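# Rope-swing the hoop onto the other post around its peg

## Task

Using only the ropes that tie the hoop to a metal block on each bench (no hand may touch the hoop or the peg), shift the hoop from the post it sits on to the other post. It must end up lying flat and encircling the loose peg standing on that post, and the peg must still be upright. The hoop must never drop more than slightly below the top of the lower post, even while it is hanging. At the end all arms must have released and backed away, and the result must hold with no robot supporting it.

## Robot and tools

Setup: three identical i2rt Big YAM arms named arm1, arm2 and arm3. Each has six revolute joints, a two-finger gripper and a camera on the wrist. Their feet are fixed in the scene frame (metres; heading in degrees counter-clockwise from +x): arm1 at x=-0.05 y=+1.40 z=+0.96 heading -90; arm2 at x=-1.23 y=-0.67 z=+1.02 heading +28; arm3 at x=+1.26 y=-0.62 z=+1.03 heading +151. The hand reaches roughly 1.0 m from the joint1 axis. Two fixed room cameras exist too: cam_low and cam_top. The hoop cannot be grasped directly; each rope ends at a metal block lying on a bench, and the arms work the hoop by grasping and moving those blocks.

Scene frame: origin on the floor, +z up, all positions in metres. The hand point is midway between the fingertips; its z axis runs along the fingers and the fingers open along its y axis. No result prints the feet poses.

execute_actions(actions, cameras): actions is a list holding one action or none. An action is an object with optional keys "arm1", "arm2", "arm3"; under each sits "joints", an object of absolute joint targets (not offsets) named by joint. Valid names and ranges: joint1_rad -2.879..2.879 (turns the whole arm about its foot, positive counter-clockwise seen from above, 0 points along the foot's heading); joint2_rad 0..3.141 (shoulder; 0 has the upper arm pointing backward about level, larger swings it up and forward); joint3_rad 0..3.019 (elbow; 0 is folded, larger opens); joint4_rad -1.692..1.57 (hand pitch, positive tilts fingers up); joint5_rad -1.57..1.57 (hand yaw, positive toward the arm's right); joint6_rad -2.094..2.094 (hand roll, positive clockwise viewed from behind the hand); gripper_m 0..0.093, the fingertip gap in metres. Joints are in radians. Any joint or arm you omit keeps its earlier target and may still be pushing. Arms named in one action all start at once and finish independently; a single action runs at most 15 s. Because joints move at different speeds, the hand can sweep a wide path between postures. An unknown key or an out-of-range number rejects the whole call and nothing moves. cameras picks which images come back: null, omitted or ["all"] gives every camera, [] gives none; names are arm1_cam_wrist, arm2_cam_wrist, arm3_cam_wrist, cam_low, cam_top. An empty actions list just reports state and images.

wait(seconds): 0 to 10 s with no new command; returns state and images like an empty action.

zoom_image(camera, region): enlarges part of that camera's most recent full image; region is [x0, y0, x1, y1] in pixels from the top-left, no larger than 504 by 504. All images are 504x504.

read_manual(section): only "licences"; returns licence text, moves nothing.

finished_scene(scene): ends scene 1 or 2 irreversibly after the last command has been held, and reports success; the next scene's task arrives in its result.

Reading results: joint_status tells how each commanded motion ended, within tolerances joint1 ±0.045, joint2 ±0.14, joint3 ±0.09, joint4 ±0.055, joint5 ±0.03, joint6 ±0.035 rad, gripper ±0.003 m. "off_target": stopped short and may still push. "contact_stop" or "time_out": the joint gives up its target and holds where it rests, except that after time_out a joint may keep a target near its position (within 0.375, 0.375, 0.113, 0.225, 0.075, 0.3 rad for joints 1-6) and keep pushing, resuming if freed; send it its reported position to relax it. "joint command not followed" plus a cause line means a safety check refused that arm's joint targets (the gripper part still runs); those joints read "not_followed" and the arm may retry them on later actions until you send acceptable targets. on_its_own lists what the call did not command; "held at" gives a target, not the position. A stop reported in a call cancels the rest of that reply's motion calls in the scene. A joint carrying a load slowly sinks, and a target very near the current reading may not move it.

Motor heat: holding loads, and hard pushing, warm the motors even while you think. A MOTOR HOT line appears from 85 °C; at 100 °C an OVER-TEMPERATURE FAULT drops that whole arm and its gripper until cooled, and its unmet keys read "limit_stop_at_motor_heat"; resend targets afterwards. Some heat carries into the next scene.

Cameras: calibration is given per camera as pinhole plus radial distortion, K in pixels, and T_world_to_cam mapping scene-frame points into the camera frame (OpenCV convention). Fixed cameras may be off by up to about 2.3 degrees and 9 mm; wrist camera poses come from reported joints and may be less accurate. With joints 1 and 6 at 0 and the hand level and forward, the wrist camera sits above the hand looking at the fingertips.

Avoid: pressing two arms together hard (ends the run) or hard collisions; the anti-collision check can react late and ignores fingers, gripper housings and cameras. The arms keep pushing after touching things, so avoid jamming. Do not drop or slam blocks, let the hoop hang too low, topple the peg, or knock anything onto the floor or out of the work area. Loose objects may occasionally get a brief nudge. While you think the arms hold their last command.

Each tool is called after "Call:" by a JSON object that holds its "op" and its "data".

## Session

Call:
{"op": "execute_actions", "data": {"actions": []}}

Scene clock: 0.00 s.
arm1.joint_positions: joint1_rad=-0.407 joint2_rad=+0.333 joint3_rad=+1.703 joint4_rad=-1.350 joint5_rad=+0.144 joint6_rad=-0.159 gripper_m=+0.095
arm1.joint_status: not commanded
arm1.hand: x=-0.0724 y=+1.4008 z=+1.6568 quat_wxyz=(-0.298, -0.578, -0.395, +0.649) (m; scene frame)
arm2.joint_positions: joint1_rad=-0.644 joint2_rad=+0.381 joint3_rad=+1.412 joint4_rad=-1.187 joint5_rad=-0.100 joint6_rad=-0.525 gripper_m=+0.095
arm2.joint_status: not commanded
arm2.hand: x=-1.0973 y=-0.6743 z=+1.6475 quat_wxyz=(-0.624, +0.170, -0.741, +0.183) (m; scene frame)
arm3.joint_positions: joint1_rad=-0.713 joint2_rad=+0.321 joint3_rad=+1.587 joint4_rad=-1.207 joint5_rad=-0.075 joint6_rad=+0.371 gripper_m=+0.095
arm3.joint_status: not commanded
arm3.hand: x=+1.2343 y=-0.5866 z=+1.7222 quat_wxyz=(-0.277, +0.498, -0.471, -0.674) (m; scene frame)
pictures: arm1_cam_wrist, arm2_cam_wrist, arm3_cam_wrist, cam_low, cam_top
camera_calibration (this result's frames):
arm1_cam_wrist: T_world_to_cam=[[-0.841417, 0.512436, 0.171543, -1.06002], [0.178713, 0.563457, -0.806584, 0.563887], [-0.50998, -0.648016, -0.565681, 1.93356], [0, 0, 0, 1]] pos_world=[-0.00661509, 1.47844, 1.73044]
arm2_cam_wrist: T_world_to_cam=[[0.0126505, -0.879461, 0.475804, -1.36389], [-0.715919, -0.340163, -0.609712, -0.00382979], [0.698069, -0.332924, -0.633926, 1.71028], [0, 0, 0, 1]] pos_world=[-1.17938, -0.6314, 1.7308]
arm3_cam_wrist: T_world_to_cam=[[0.846953, 0.411014, -0.33725, -0.225432], [-0.037513, -0.586547, -0.809046, 1.09895], [-0.530343, 0.697875, -0.481359, 2.01343], [0, 0, 0, 1]] pos_world=[1.29996, -0.66788, 1.78226]
Images, in order (width x height): arm1_cam_wrist 504x504, arm2_cam_wrist 504x504, arm3_cam_wrist 504x504, cam_low 504x504, cam_top 504x504.

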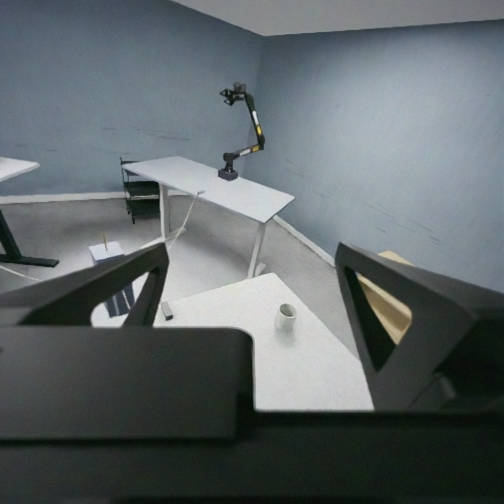

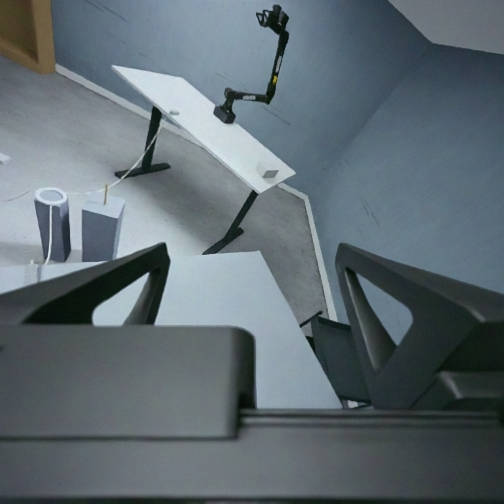

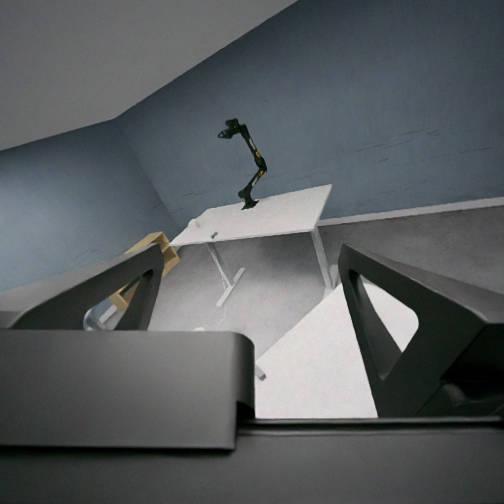

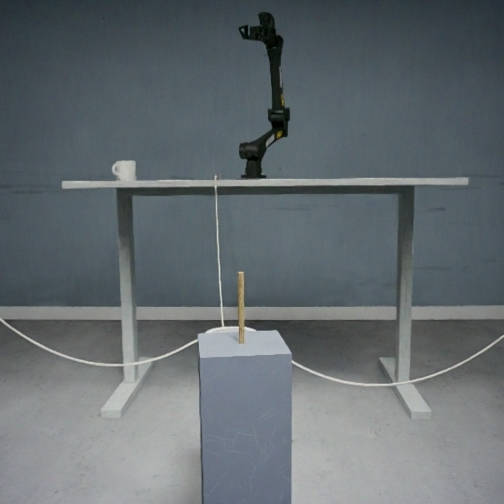

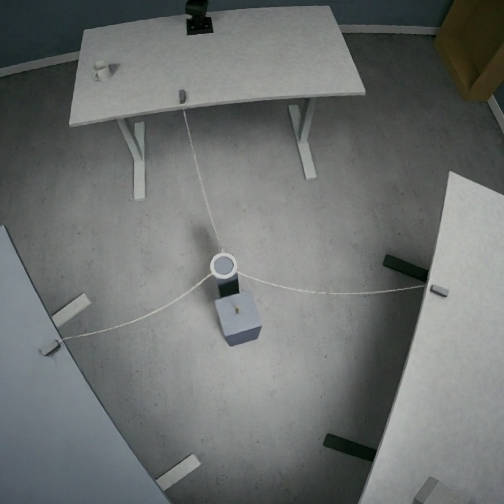

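Call:
{"op": "zoom_image", "data": {"camera": "cam_top", "region": [170, 230, 300, 360]}}

Call:
{"op": "zoom_image", "data": {"camera": "cam_low", "region": [160, 250, 330, 380]}}

Call:
{"op": "zoom_image", "data": {"camera": "cam_top", "region": [150, 65, 210, 125]}}

Call:
{"op": "zoom_image", "data": {"camera": "cam_top", "region": [20, 318, 80, 378]}}

Call:
{"op": "zoom_image", "data": {"camera": "cam_top", "region": [410, 260, 470, 320]}}

Region (170, 230, 300, 360) of cam_top's 504x504 image, scaled by 3.877, with more detail than that image has.

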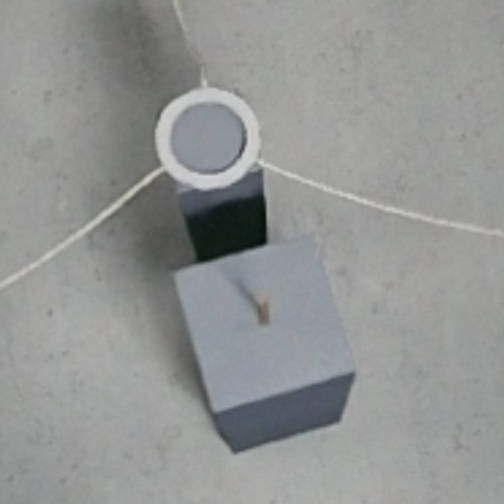

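Region (160, 250, 330, 380) of cam_low's 504x504 image, scaled by 2.965, with more detail than that image has; it fills the top 385 rows of this view, and the rest is white.

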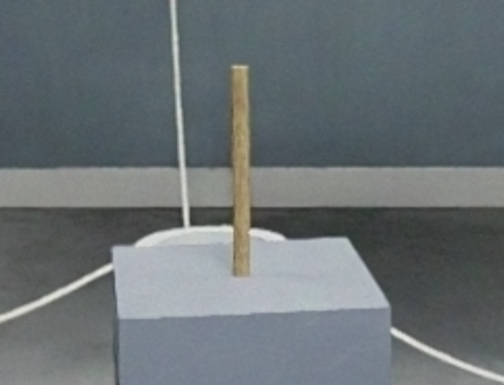

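Region (150, 65, 210, 125) of cam_top's 504x504 image, scaled by 8.400, with more detail than that image has.

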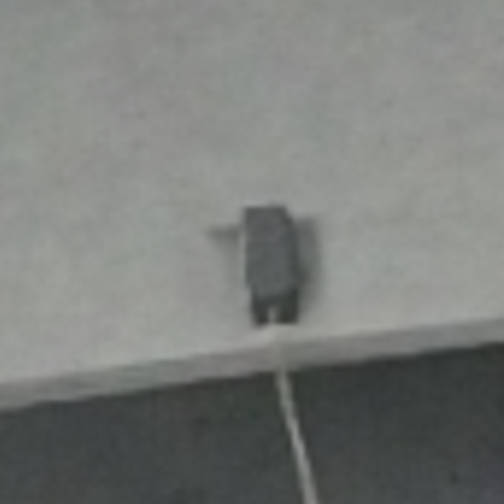

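Region (20, 318, 80, 378) of cam_top's 504x504 image, scaled by 8.400, with more detail than that image has.

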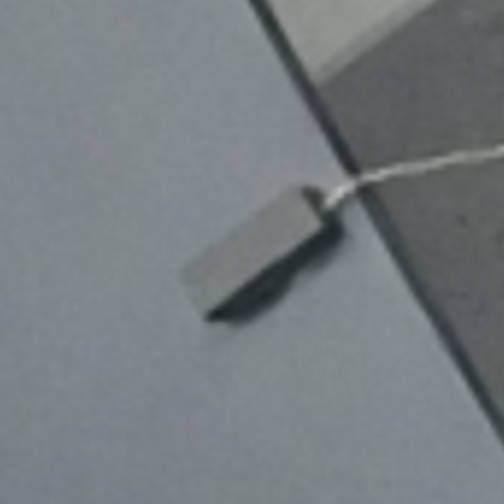

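Region (410, 260, 470, 320) of cam_top's 504x504 image, scaled by 8.400, with more detail than that image has.

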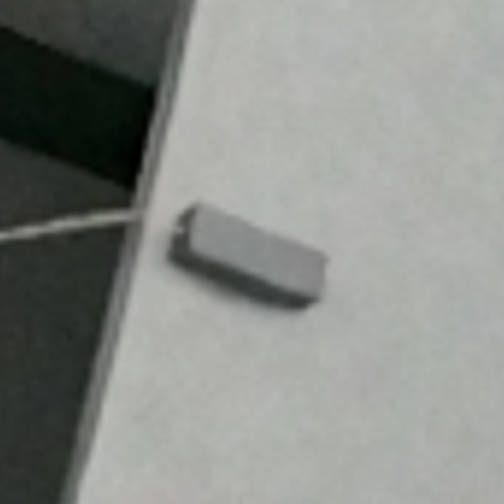

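Call:
{"op": "execute_actions", "data": {"actions": [{"arm1":{"joints":{"joint1_rad":-0.214,"joint2_rad":1.98,"joint3_rad":1.575,"joint4_rad":-1.125,"joint5_rad":0,"joint6_rad":-0.215,"gripper_m":0.09}},"arm2":{"joints":{"joint1_rad":0.207,"joint2_rad":2.068,"joint3_rad":1.57,"joint4_rad":-1.027,"joint5_rad":0,"joint6_rad":0.215,"gripper_m":0.09}},"arm3":{"joints":{"joint1_rad":-0.102,"joint2_rad":2.055,"joint3_rad":1.44,"joint4_rad":-0.93,"joint5_rad":0,"joint6_rad":-0.11,"gripper_m":0.09}}}], "cameras": ["arm1_cam_wrist","arm2_cam_wrist","arm3_cam_wrist"]}}

Scene clock: 3.73 s.
arm1.joint_positions: joint1_rad=-0.220 joint2_rad=+1.995 joint3_rad=+1.552 joint4_rad=-1.130 joint5_rad=+0.003 joint6_rad=-0.206 gripper_m=+0.090
arm1.joint_status: all done
arm1.hand: x=-0.1774 y=+0.8308 z=+0.9945 quat_wxyz=(+0.008, -0.709, -0.705, +0.001) (m; scene frame)
arm2.joint_positions: joint1_rad=+0.216 joint2_rad=+2.067 joint3_rad=+1.553 joint4_rad=-1.026 joint5_rad=+0.000 joint6_rad=+0.208 gripper_m=+0.090
arm2.joint_status: all done
arm2.hand: x=-0.7712 y=-0.2825 z=+1.0208 quat_wxyz=(-0.014, +0.244, -0.970, -0.006) (m; scene frame)
arm3.joint_positions: joint1_rad=-0.099 joint2_rad=+2.049 joint3_rad=+1.442 joint4_rad=-0.940 joint5_rad=+0.000 joint6_rad=-0.098 gripper_m=+0.090
arm3.joint_status: all done
arm3.hand: x=+0.7875 y=-0.2927 z=+1.0017 quat_wxyz=(-0.005, +0.968, -0.252, -0.012) (m; scene frame)
pictures: arm1_cam_wrist, arm2_cam_wrist, arm3_cam_wrist
camera_calibration (this result's frames):
arm1_cam_wrist: T_world_to_cam=[[-0.99988, 0.00221172, 0.0153341, -0.191498], [0.0109478, 0.801195, 0.598303, -1.25484], [-0.0109623, 0.598399, -0.801123, 0.423176], [0, 0, 0, 1]] pos_world=[-0.173098, 0.752563, 1.09273]
arm2_cam_wrist: T_world_to_cam=[[0.463931, -0.885865, 0.00334788, 0.103276], [-0.730114, -0.380218, 0.567775, -1.24345], [-0.501699, -0.265853, -0.823177, 0.502682], [0, 0, 0, 1]] pos_world=[-0.70358, -0.247655, 1.11945]
arm3_cam_wrist: T_world_to_cam=[[0.468272, 0.883582, -0.00230578, -0.109753], [0.740283, -0.3909, 0.546971, -1.24191], [0.482392, -0.257838, -0.837148, 0.503592], [0, 0, 0, 1]] pos_world=[0.727831, -0.258642, 1.10062]
Images, in order (width x height): arm1_cam_wrist 504x504, arm2_cam_wrist 504x504, arm3_cam_wrist 504x504.

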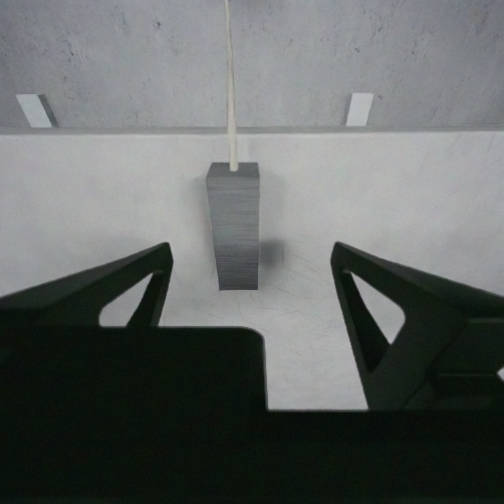

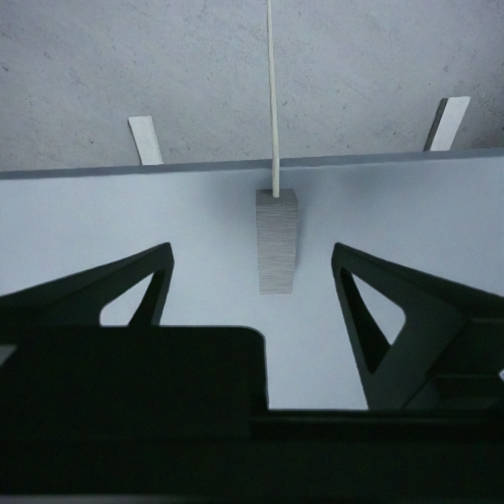

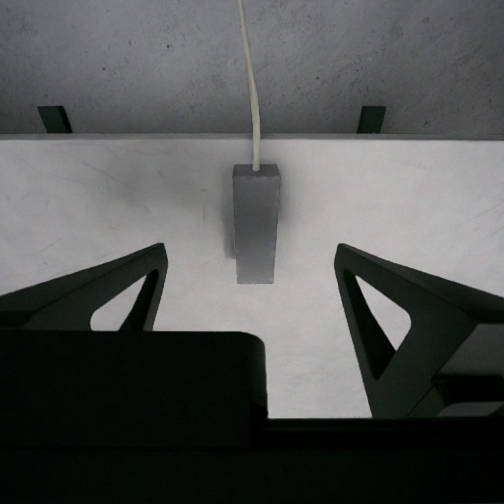

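Call:
{"op": "execute_actions", "data": {"actions": [{"arm1":{"joints":{"joint1_rad":-0.195,"joint2_rad":2.057,"joint4_rad":-1.075}},"arm2":{"joints":{"joint1_rad":0.182,"joint2_rad":2.154,"joint4_rad":-0.985}},"arm3":{"joints":{"joint2_rad":2.142,"joint4_rad":-0.868}}}], "cameras": ["arm1_cam_wrist","arm2_cam_wrist","arm3_cam_wrist"]}}

Scene clock: 5.30 s.
arm1.joint_positions: joint1_rad=-0.202 joint2_rad=+2.048 joint3_rad=+1.555 joint4_rad=-1.083 joint5_rad=+0.000 joint6_rad=-0.207 gripper_m=+0.090
arm1.joint_status: all done
arm1.hand: x=-0.1681 y=+0.8215 z=+0.9653 quat_wxyz=(+0.007, -0.702, -0.712, -0.001) (m; scene frame)
arm2.joint_positions: joint1_rad=+0.186 joint2_rad=+2.148 joint3_rad=+1.553 joint4_rad=-0.994 joint5_rad=+0.001 joint6_rad=+0.208 gripper_m=+0.090
arm2.joint_status: all done
arm2.hand: x=-0.7630 y=-0.3000 z=+0.9741 quat_wxyz=(+0.008, +0.228, -0.974, +0.005) (m; scene frame)
arm3.joint_positions: joint1_rad=-0.099 joint2_rad=+2.131 joint3_rad=+1.442 joint4_rad=-0.883 joint5_rad=+0.000 joint6_rad=-0.098 gripper_m=+0.090
arm3.joint_status: all done
arm3.hand: x=+0.7881 y=-0.2931 z=+0.9566 quat_wxyz=(+0.000, +0.968, -0.252, +0.000) (m; scene frame)
pictures: arm1_cam_wrist, arm2_cam_wrist, arm3_cam_wrist
camera_calibration (this result's frames):
arm1_cam_wrist: T_world_to_cam=[[-0.999787, -0.0172078, 0.011363, -0.161899], [-0.00695602, 0.800175, 0.599726, -1.23359], [-0.0194123, 0.59952, -0.800124, 0.402132], [0, 0, 0, 1]] pos_world=[-0.162639, 0.743213, 1.06341]
arm2_cam_wrist: T_world_to_cam=[[0.435971, -0.899837, 0.0149337, 0.0473079], [-0.719909, -0.338742, 0.605793, -1.23441], [-0.540057, -0.274859, -0.795482, 0.404752], [0, 0, 0, 1]] pos_world=[-0.6907, -0.264328, 1.06907]
arm3_cam_wrist: T_world_to_cam=[[0.468351, 0.883526, -0.00530488, -0.106982], [0.728947, -0.383003, 0.567403, -1.22617], [0.499283, -0.269611, -0.823423, 0.435575], [0, 0, 0, 1]] pos_world=[0.726443, -0.257669, 1.05383]
Images, in order (width x height): arm1_cam_wrist 504x504, arm2_cam_wrist 504x504, arm3_cam_wrist 504x504.

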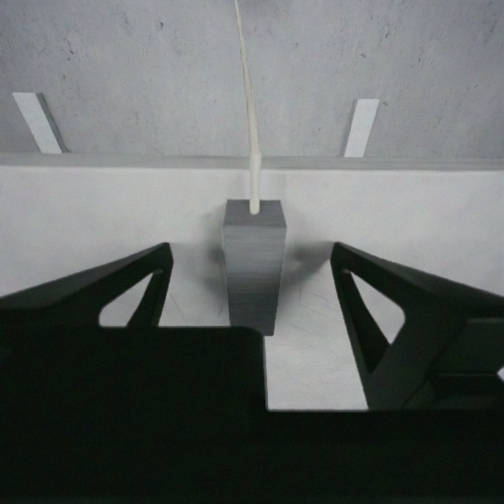

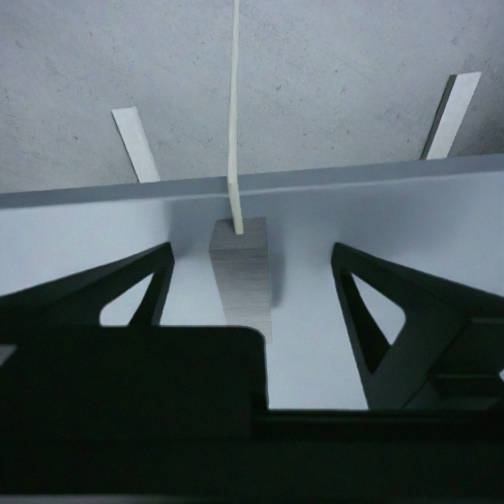

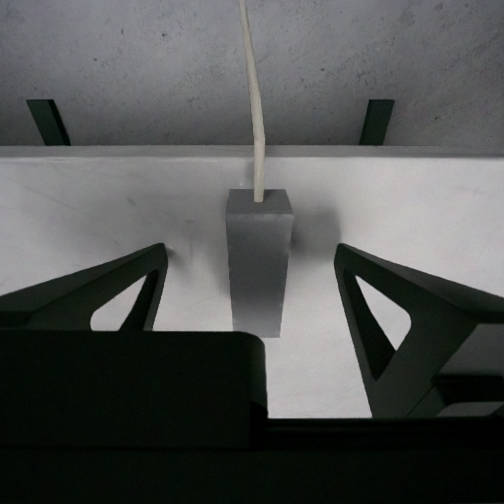

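Call:
{"op": "execute_actions", "data": {"actions": [{"arm1":{"joints":{"gripper_m":0}},"arm2":{"joints":{"joint2_rad":2.108,"joint3_rad":1.5}},"arm3":{"joints":{"gripper_m":0}}}], "cameras": ["arm2_cam_wrist"]}}

Scene clock: 6.33 s.
arm1.joint_positions: joint1_rad=-0.201 joint2_rad=+2.048 joint3_rad=+1.555 joint4_rad=-1.083 joint5_rad=-0.001 joint6_rad=-0.207 gripper_m=+0.025
arm1.joint_status: gripper_m off_target (ended at +0.025, target +0.000)
arm1.hand: x=-0.1677 y=+0.8214 z=+0.9653 quat_wxyz=(+0.007, -0.702, -0.712, -0.001) (m; scene frame)
arm2.joint_positions: joint1_rad=+0.186 joint2_rad=+2.120 joint3_rad=+1.501 joint4_rad=-0.992 joint5_rad=+0.001 joint6_rad=+0.208 gripper_m=+0.090
arm2.joint_status: all done
arm2.hand: x=-0.7778 y=-0.3117 z=+0.9740 quat_wxyz=(+0.018, +0.228, -0.973, +0.010) (m; scene frame)
arm3.joint_positions: joint1_rad=-0.099 joint2_rad=+2.131 joint3_rad=+1.442 joint4_rad=-0.883 joint5_rad=+0.000 joint6_rad=-0.099 gripper_m=+0.025
arm3.joint_status: gripper_m off_target (ended at +0.025, target +0.000)
arm3.hand: x=+0.7880 y=-0.2930 z=+0.9566 quat_wxyz=(+0.000, +0.968, -0.252, -0.001) (m; scene frame)
pictures: arm2_cam_wrist
camera_calibration (this result's frames):
arm2_cam_wrist: T_world_to_cam=[[0.436268, -0.899599, 0.0197896, 0.0388129], [-0.709062, -0.330159, 0.623078, -1.25466], [-0.553987, -0.285861, -0.781909, 0.365937], [0, 0, 0, 1]] pos_world=[-0.703839, -0.274714, 1.06711]
Images, in order (width x height): arm2_cam_wrist 504x504.

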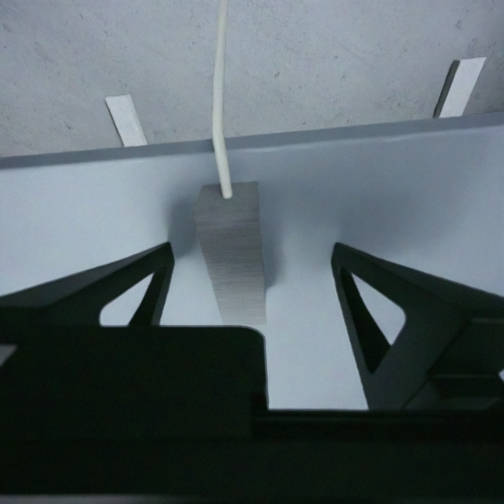

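Call:
{"op": "execute_actions", "data": {"actions": [{"arm2":{"joints":{"gripper_m":0}}}]}}

Scene clock: 7.17 s.
arm1.joint_positions: joint1_rad=-0.201 joint2_rad=+2.048 joint3_rad=+1.555 joint4_rad=-1.083 joint5_rad=-0.001 joint6_rad=-0.207 gripper_m=+0.025
arm1.joint_status: not commanded
arm1.hand: x=-0.1677 y=+0.8214 z=+0.9653 quat_wxyz=(+0.007, -0.702, -0.712, -0.001) (m; scene frame)
arm2.joint_positions: joint1_rad=+0.186 joint2_rad=+2.119 joint3_rad=+1.501 joint4_rad=-0.992 joint5_rad=+0.000 joint6_rad=+0.209 gripper_m=+0.025
arm2.joint_status: gripper_m off_target (ended at +0.025, target +0.000)
arm2.hand: x=-0.7779 y=-0.3115 z=+0.9742 quat_wxyz=(+0.018, +0.228, -0.973, +0.009) (m; scene frame)
arm3.joint_positions: joint1_rad=-0.099 joint2_rad=+2.131 joint3_rad=+1.442 joint4_rad=-0.883 joint5_rad=+0.000 joint6_rad=-0.099 gripper_m=+0.025
arm3.joint_status: not commanded
arm3.hand: x=+0.7880 y=-0.2930 z=+0.9566 quat_wxyz=(+0.000, +0.968, -0.252, -0.001) (m; scene frame)
pictures: arm1_cam_wrist, arm2_cam_wrist, arm3_cam_wrist, cam_low, cam_top
camera_calibration (this result's frames):
arm1_cam_wrist: T_world_to_cam=[[-0.999782, -0.0179619, 0.0106099, -0.160203], [-0.00801399, 0.800252, 0.59961, -1.23365], [-0.0192608, 0.599394, -0.800222, 0.402399], [0, 0, 0, 1]] pos_world=[-0.162304, 0.743162, 1.06342]
arm2_cam_wrist: T_world_to_cam=[[0.435891, -0.899807, 0.018606, 0.0398107], [-0.708954, -0.330555, 0.622991, -1.25473], [-0.554421, -0.284747, -0.782008, 0.366227], [0, 0, 0, 1]] pos_world=[-0.703854, -0.274653, 1.06734]
arm3_cam_wrist: T_world_to_cam=[[0.467674, 0.883886, -0.00521165, -0.106455], [0.729593, -0.382694, 0.566779, -1.22584], [0.498974, -0.26887, -0.823853, 0.436553], [0, 0, 0, 1]] pos_world=[0.726323, -0.257651, 1.05388]
Images, in order (width x height): arm1_cam_wrist 504x504, arm2_cam_wrist 504x504, arm3_cam_wrist 504x504, cam_low 504x504, cam_top 504x504.

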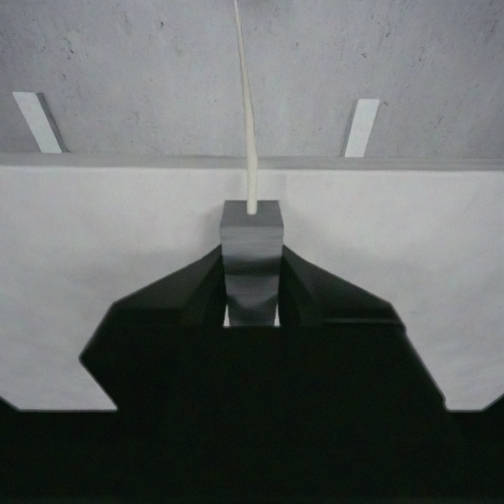

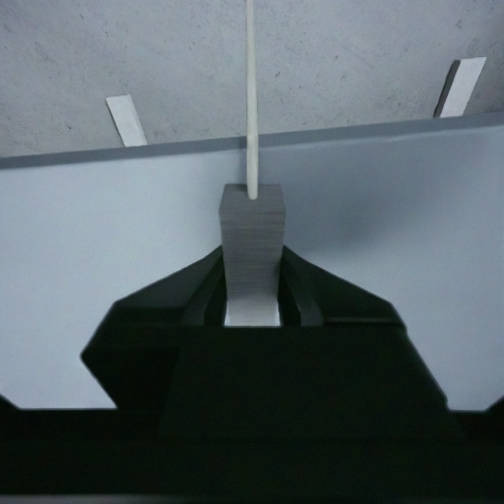

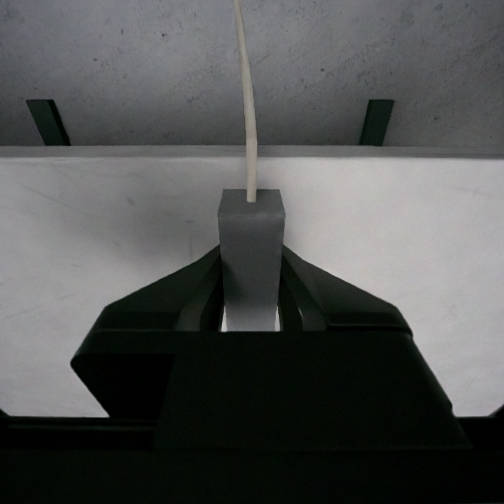

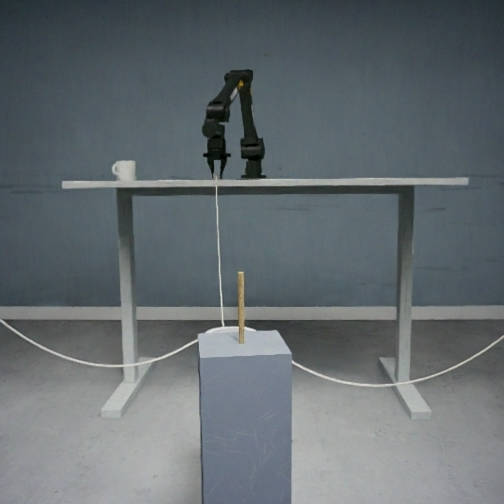

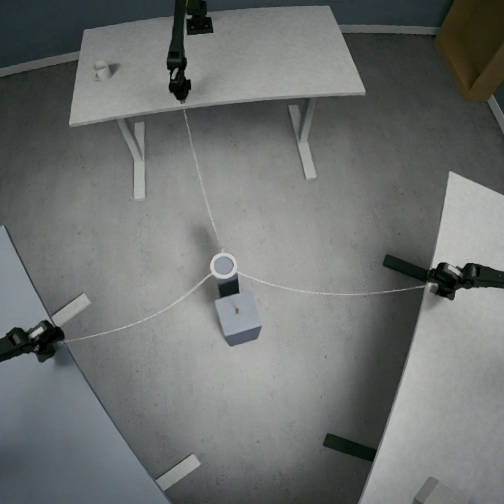

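Call:
{"op": "execute_actions", "data": {"actions": [{"arm1":{"joints":{"joint1_rad":-0.005,"joint2_rad":1.178,"joint3_rad":1.01,"joint4_rad":-0.593,"joint6_rad":0}},"arm2":{"joints":{"joint1_rad":0.215,"joint2_rad":1.779,"joint3_rad":1.105,"joint4_rad":-0.102,"joint6_rad":0}},"arm3":{"joints":{"joint1_rad":0.082,"joint2_rad":1.668,"joint3_rad":1.26,"joint4_rad":-0.377,"joint6_rad":0}}}]}}

Scene clock: 11.50 s.
arm1.joint_positions: joint1_rad=-0.004 joint2_rad=+1.180 joint3_rad=+0.992 joint4_rad=-0.612 joint5_rad=-0.001 joint6_rad=-0.009 gripper_m=+0.025
arm1.joint_status: all done
arm1.hand: x=-0.0493 y=+0.9134 z=+1.2140 quat_wxyz=(-0.260, -0.650, -0.663, +0.267) (m; scene frame)
arm2.joint_positions: joint1_rad=+0.210 joint2_rad=+1.773 joint3_rad=+1.102 joint4_rad=-0.127 joint5_rad=+0.000 joint6_rad=+0.008 gripper_m=+0.025
arm2.joint_status: all done
arm2.hand: x=-0.7435 y=-0.2642 z=+1.0969 quat_wxyz=(-0.353, +0.311, -0.873, -0.129) (m; scene frame)
arm3.joint_positions: joint1_rad=+0.079 joint2_rad=+1.660 joint3_rad=+1.246 joint4_rad=-0.394 joint5_rad=-0.002 joint6_rad=-0.012 gripper_m=+0.025
arm3.joint_status: all done
arm3.hand: x=+0.6759 y=-0.3542 z=+1.2003 quat_wxyz=(-0.081, +0.908, -0.192, -0.364) (m; scene frame)
pictures: arm1_cam_wrist, arm2_cam_wrist, arm3_cam_wrist, cam_low, cam_top
camera_calibration (this result's frames):
arm1_cam_wrist: T_world_to_cam=[[-0.999707, -0.0138968, 0.0198162, -0.0576523], [-0.0163762, 0.991245, -0.131017, -0.743349], [-0.017822, -0.131304, -0.991182, 1.44792], [0, 0, 0, 1]] pos_world=[-0.0440039, 0.926157, 1.3389]
arm2_cam_wrist: T_world_to_cam=[[0.624445, -0.781052, -0.00509328, 0.262677], [-0.774091, -0.617985, -0.137395, -0.581391], [0.104165, 0.0897385, -0.990503, 1.31204], [0, 0, 0, 1]] pos_world=[-0.750746, -0.271867, 1.22104]
arm3_cam_wrist: T_world_to_cam=[[0.38972, 0.920735, 0.0191374, 0.0377982], [0.910225, -0.381945, -0.160026, -0.555082], [-0.140032, 0.0797848, -0.986927, 1.42797], [0, 0, 0, 1]] pos_world=[0.690481, -0.360743, 1.31975]
Images, in order (width x height): arm1_cam_wrist 504x504, arm2_cam_wrist 504x504, arm3_cam_wrist 504x504, cam_low 504x504, cam_top 504x504.

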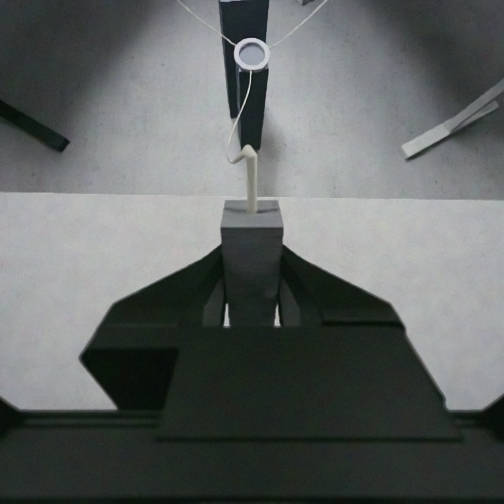

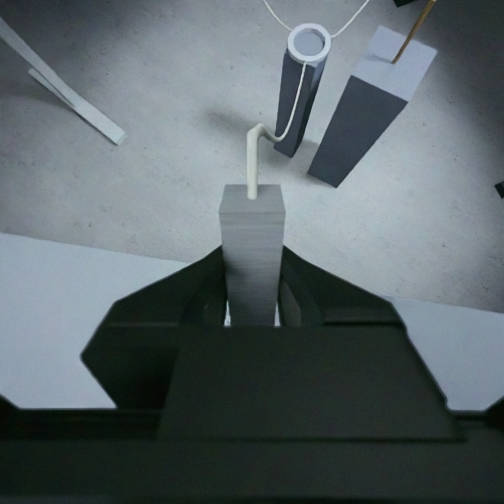

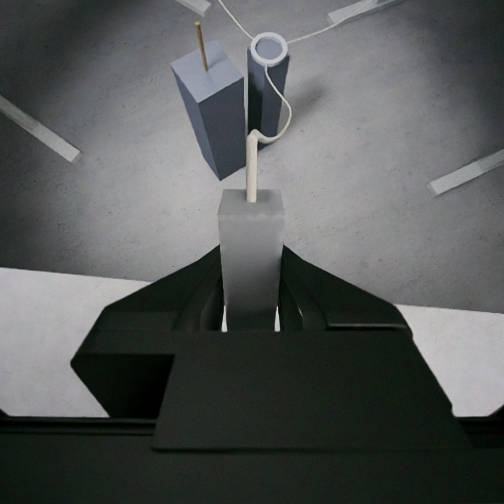

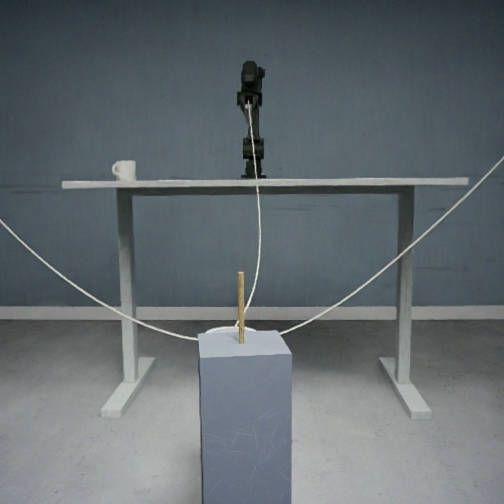

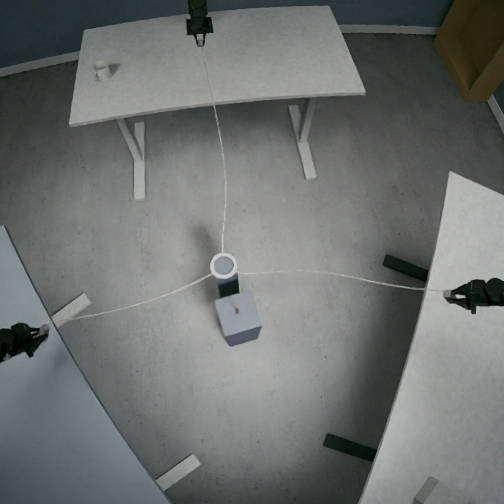

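Call:
{"op": "wait", "data": {"seconds": 6}}

Call:
{"op": "zoom_image", "data": {"camera": "arm3_cam_wrist", "region": [200, 0, 440, 100]}}

Call:
{"op": "zoom_image", "data": {"camera": "arm2_cam_wrist", "region": [200, 0, 440, 100]}}

Scene clock: 17.77 s.
arm1.joint_positions: joint1_rad=-0.004 joint2_rad=+1.180 joint3_rad=+0.992 joint4_rad=-0.612 joint5_rad=-0.001 joint6_rad=-0.009 gripper_m=+0.025
arm1.joint_status: all done
arm1.hand: x=-0.0493 y=+0.9134 z=+1.2140 quat_wxyz=(-0.260, -0.650, -0.663, +0.267) (m; scene frame)
arm2.joint_positions: joint1_rad=+0.210 joint2_rad=+1.773 joint3_rad=+1.102 joint4_rad=-0.127 joint5_rad=+0.000 joint6_rad=+0.008 gripper_m=+0.025
arm2.joint_status: all done
arm2.hand: x=-0.7435 y=-0.2642 z=+1.0969 quat_wxyz=(-0.353, +0.311, -0.873, -0.129) (m; scene frame)
arm3.joint_positions: joint1_rad=+0.079 joint2_rad=+1.660 joint3_rad=+1.246 joint4_rad=-0.394 joint5_rad=-0.002 joint6_rad=-0.012 gripper_m=+0.025
arm3.joint_status: all done
arm3.hand: x=+0.6759 y=-0.3542 z=+1.2003 quat_wxyz=(-0.081, +0.908, -0.192, -0.364) (m; scene frame)
wait: 6.00 s; at rest from the start
pictures: arm1_cam_wrist, arm2_cam_wrist, arm3_cam_wrist, cam_low, cam_top
camera_calibration (this result's frames):
arm1_cam_wrist: T_world_to_cam=[[-0.999707, -0.0138968, 0.0198162, -0.0576523], [-0.0163762, 0.991245, -0.131017, -0.743349], [-0.017822, -0.131304, -0.991182, 1.44792], [0, 0, 0, 1]] pos_world=[-0.0440039, 0.926157, 1.3389]
arm2_cam_wrist: T_world_to_cam=[[0.624445, -0.781052, -0.00509328, 0.262677], [-0.774091, -0.617985, -0.137395, -0.581391], [0.104165, 0.0897385, -0.990503, 1.31204], [0, 0, 0, 1]] pos_world=[-0.750746, -0.271867, 1.22104]
arm3_cam_wrist: T_world_to_cam=[[0.38972, 0.920735, 0.0191374, 0.0377982], [0.910225, -0.381945, -0.160026, -0.555082], [-0.140032, 0.0797848, -0.986927, 1.42797], [0, 0, 0, 1]] pos_world=[0.690481, -0.360743, 1.31975]
Images, in order (width x height): arm1_cam_wrist 504x504, arm2_cam_wrist 504x504, arm3_cam_wrist 504x504, cam_low 504x504, cam_top 504x504.

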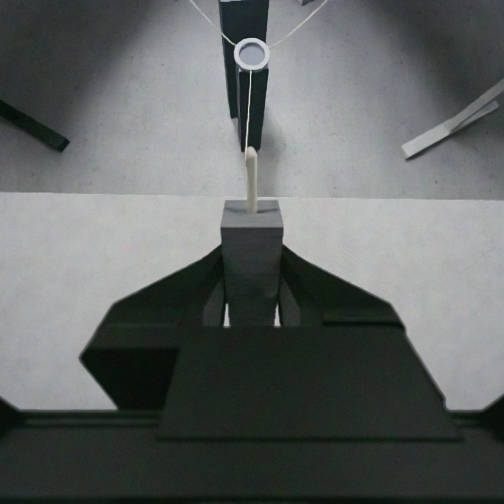

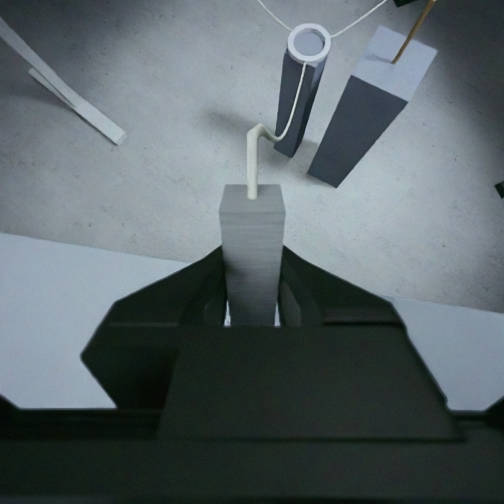

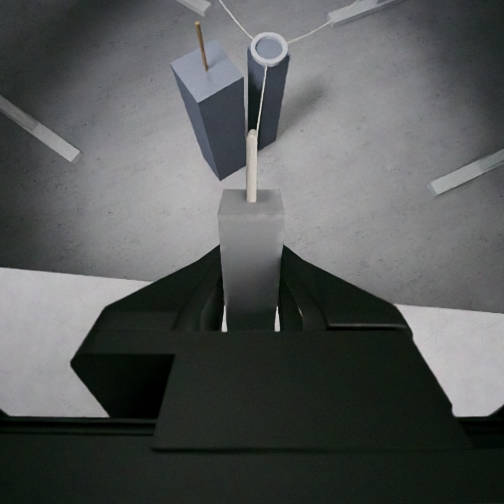

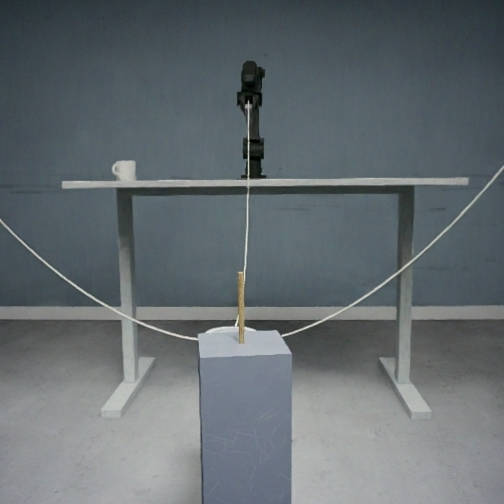

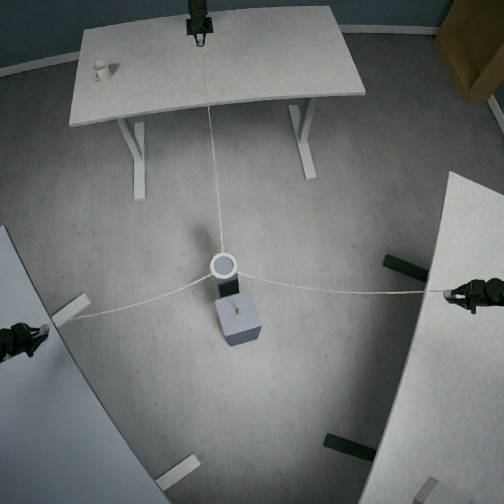

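Region (200, 0, 440, 100) of arm3_cam_wrist's 504x504 image, scaled by 2.100, with more detail than that image has; it fills the top 210 rows of this view, and the rest is white.

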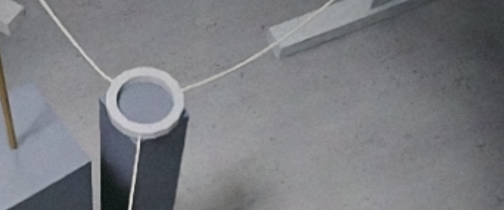

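Region (200, 0, 440, 100) of arm2_cam_wrist's 504x504 image, scaled by 2.100, with more detail than that image has; it fills the top 210 rows of this view, and the rest is white.

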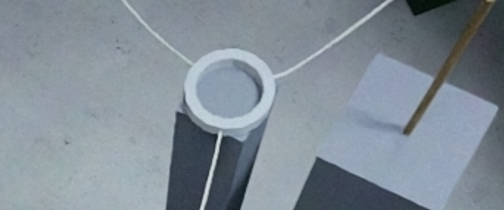

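Call:
{"op": "execute_actions", "data": {"actions": [{"arm1":{"joints":{"joint2_rad":0.945,"joint3_rad":1.235,"joint4_rad":-1.018}},"arm2":{"joints":{"joint1_rad":0.237,"joint2_rad":1.471,"joint3_rad":1.075,"joint4_rad":-0.377}},"arm3":{"joints":{"joint1_rad":0.108,"joint2_rad":1.403,"joint3_rad":1.305,"joint4_rad":-0.645}}}], "cameras": ["cam_low","cam_top"]}}

Call:
{"op": "wait", "data": {"seconds": 10}}

Call:
{"op": "zoom_image", "data": {"camera": "cam_low", "region": [150, 230, 330, 370]}}

Scene clock: 20.23 s.
arm1.joint_positions: joint1_rad=-0.004 joint2_rad=+0.961 joint3_rad=+1.199 joint4_rad=-1.017 joint5_rad=-0.001 joint6_rad=-0.009 gripper_m=+0.025
arm1.joint_status: all done
arm1.hand: x=-0.0481 y=+0.9925 z=+1.3537 quat_wxyz=(-0.267, -0.647, -0.660, +0.275) (m; scene frame)
arm2.joint_positions: joint1_rad=+0.229 joint2_rad=+1.478 joint3_rad=+1.051 joint4_rad=-0.373 joint5_rad=+0.000 joint6_rad=+0.008 gripper_m=+0.025
arm2.joint_status: all done
arm2.hand: x=-0.7977 y=-0.2953 z=+1.2024 quat_wxyz=(-0.352, +0.320, -0.870, -0.132) (m; scene frame)
arm3.joint_positions: joint1_rad=+0.105 joint2_rad=+1.398 joint3_rad=+1.246 joint4_rad=-0.635 joint5_rad=-0.002 joint6_rad=-0.011 gripper_m=+0.025
arm3.joint_status: all done
arm3.hand: x=+0.7318 y=-0.3963 z=+1.3128 quat_wxyz=(-0.078, +0.906, -0.180, -0.375) (m; scene frame)
pictures: cam_low, cam_top
Images, in order (width x height): cam_low 504x504, cam_top 504x504.

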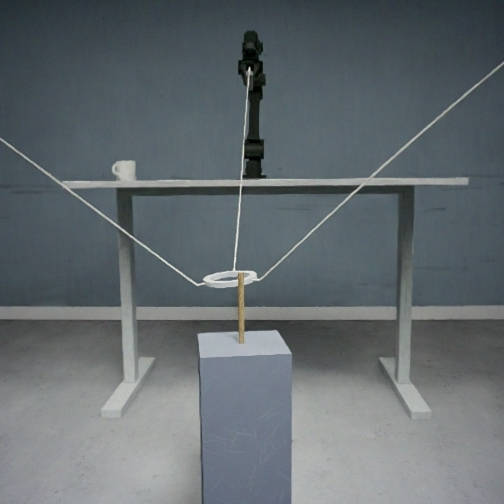

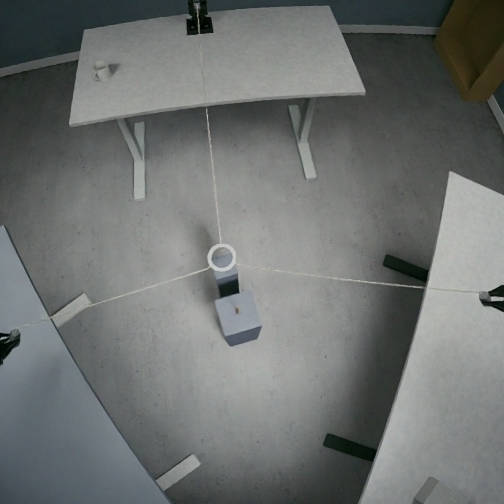

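Scene clock: 30.23 s.
arm1.joint_positions: joint1_rad=-0.004 joint2_rad=+0.961 joint3_rad=+1.199 joint4_rad=-1.017 joint5_rad=-0.001 joint6_rad=-0.009 gripper_m=+0.025
arm1.joint_status: all done
arm1.hand: x=-0.0481 y=+0.9925 z=+1.3537 quat_wxyz=(-0.267, -0.647, -0.660, +0.275) (m; scene frame)
arm2.joint_positions: joint1_rad=+0.229 joint2_rad=+1.478 joint3_rad=+1.051 joint4_rad=-0.373 joint5_rad=+0.000 joint6_rad=+0.008 gripper_m=+0.025
arm2.joint_status: all done
arm2.hand: x=-0.7977 y=-0.2953 z=+1.2024 quat_wxyz=(-0.352, +0.320, -0.870, -0.132) (m; scene frame)
arm3.joint_positions: joint1_rad=+0.105 joint2_rad=+1.398 joint3_rad=+1.246 joint4_rad=-0.635 joint5_rad=-0.002 joint6_rad=-0.011 gripper_m=+0.025
arm3.joint_status: all done
arm3.hand: x=+0.7318 y=-0.3963 z=+1.3128 quat_wxyz=(-0.078, +0.906, -0.180, -0.375) (m; scene frame)
wait: 10.00 s; at rest by 0.27 s
pictures: arm1_cam_wrist, arm2_cam_wrist, arm3_cam_wrist, cam_low, cam_top
camera_calibration (this result's frames):
arm1_cam_wrist: T_world_to_cam=[[-0.999706, -0.0136916, 0.0200153, -0.0586682], [-0.0166077, 0.987983, -0.153669, -0.769447], [-0.0176708, -0.153957, -0.98792, 1.61485], [0, 0, 0, 1]] pos_world=[-0.042894, 1.00801, 1.47827]
arm2_cam_wrist: T_world_to_cam=[[0.63893, -0.769248, -0.0050838, 0.287821], [-0.762526, -0.632447, -0.136254, -0.624576], [0.101598, 0.0909332, -0.990661, 1.42351], [0, 0, 0, 1]] pos_world=[-0.804778, -0.30305, 1.32658]
arm3_cam_wrist: T_world_to_cam=[[0.366571, 0.930191, 0.0192711, 0.0731667], [0.916382, -0.357394, -0.180315, -0.572117], [-0.16084, 0.0837579, -0.98342, 1.56238], [0, 0, 0, 1]] pos_world=[0.748751, -0.403392, 1.43191]
Images, in order (width x height): arm1_cam_wrist 504x504, arm2_cam_wrist 504x504, arm3_cam_wrist 504x504, cam_low 504x504, cam_top 504x504.

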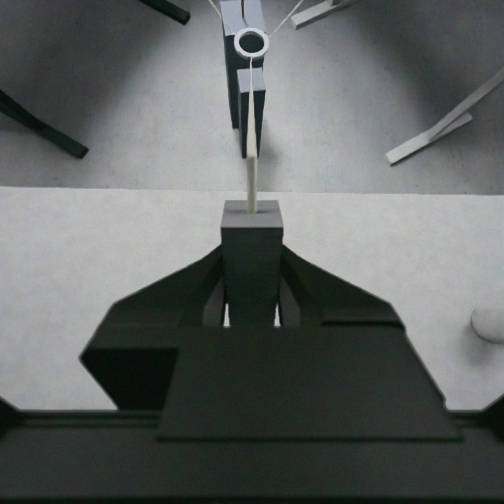

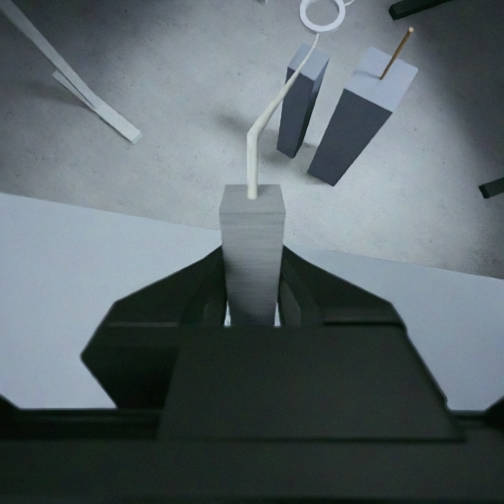

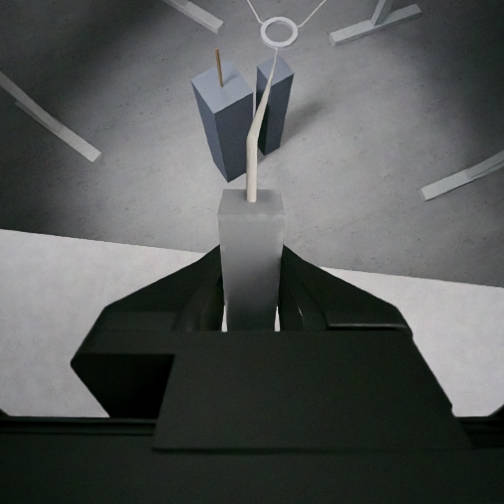

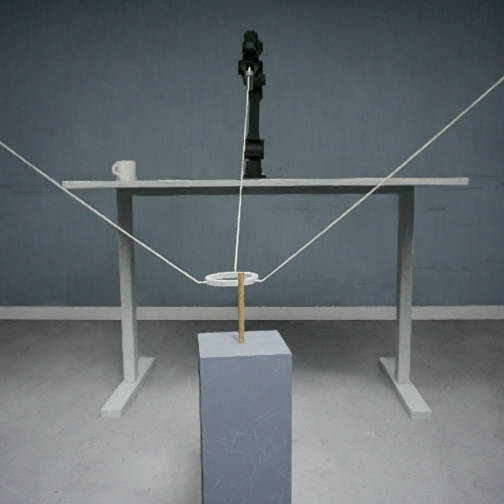

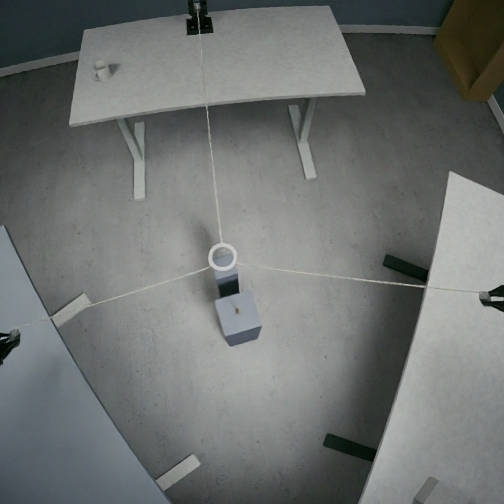

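Region (150, 230, 330, 370) of cam_low's 504x504 image, scaled by 2.800, with more detail than that image has.

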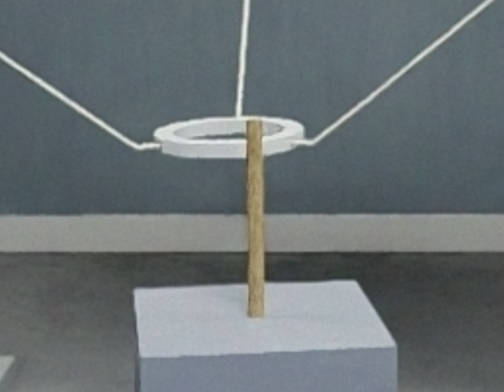

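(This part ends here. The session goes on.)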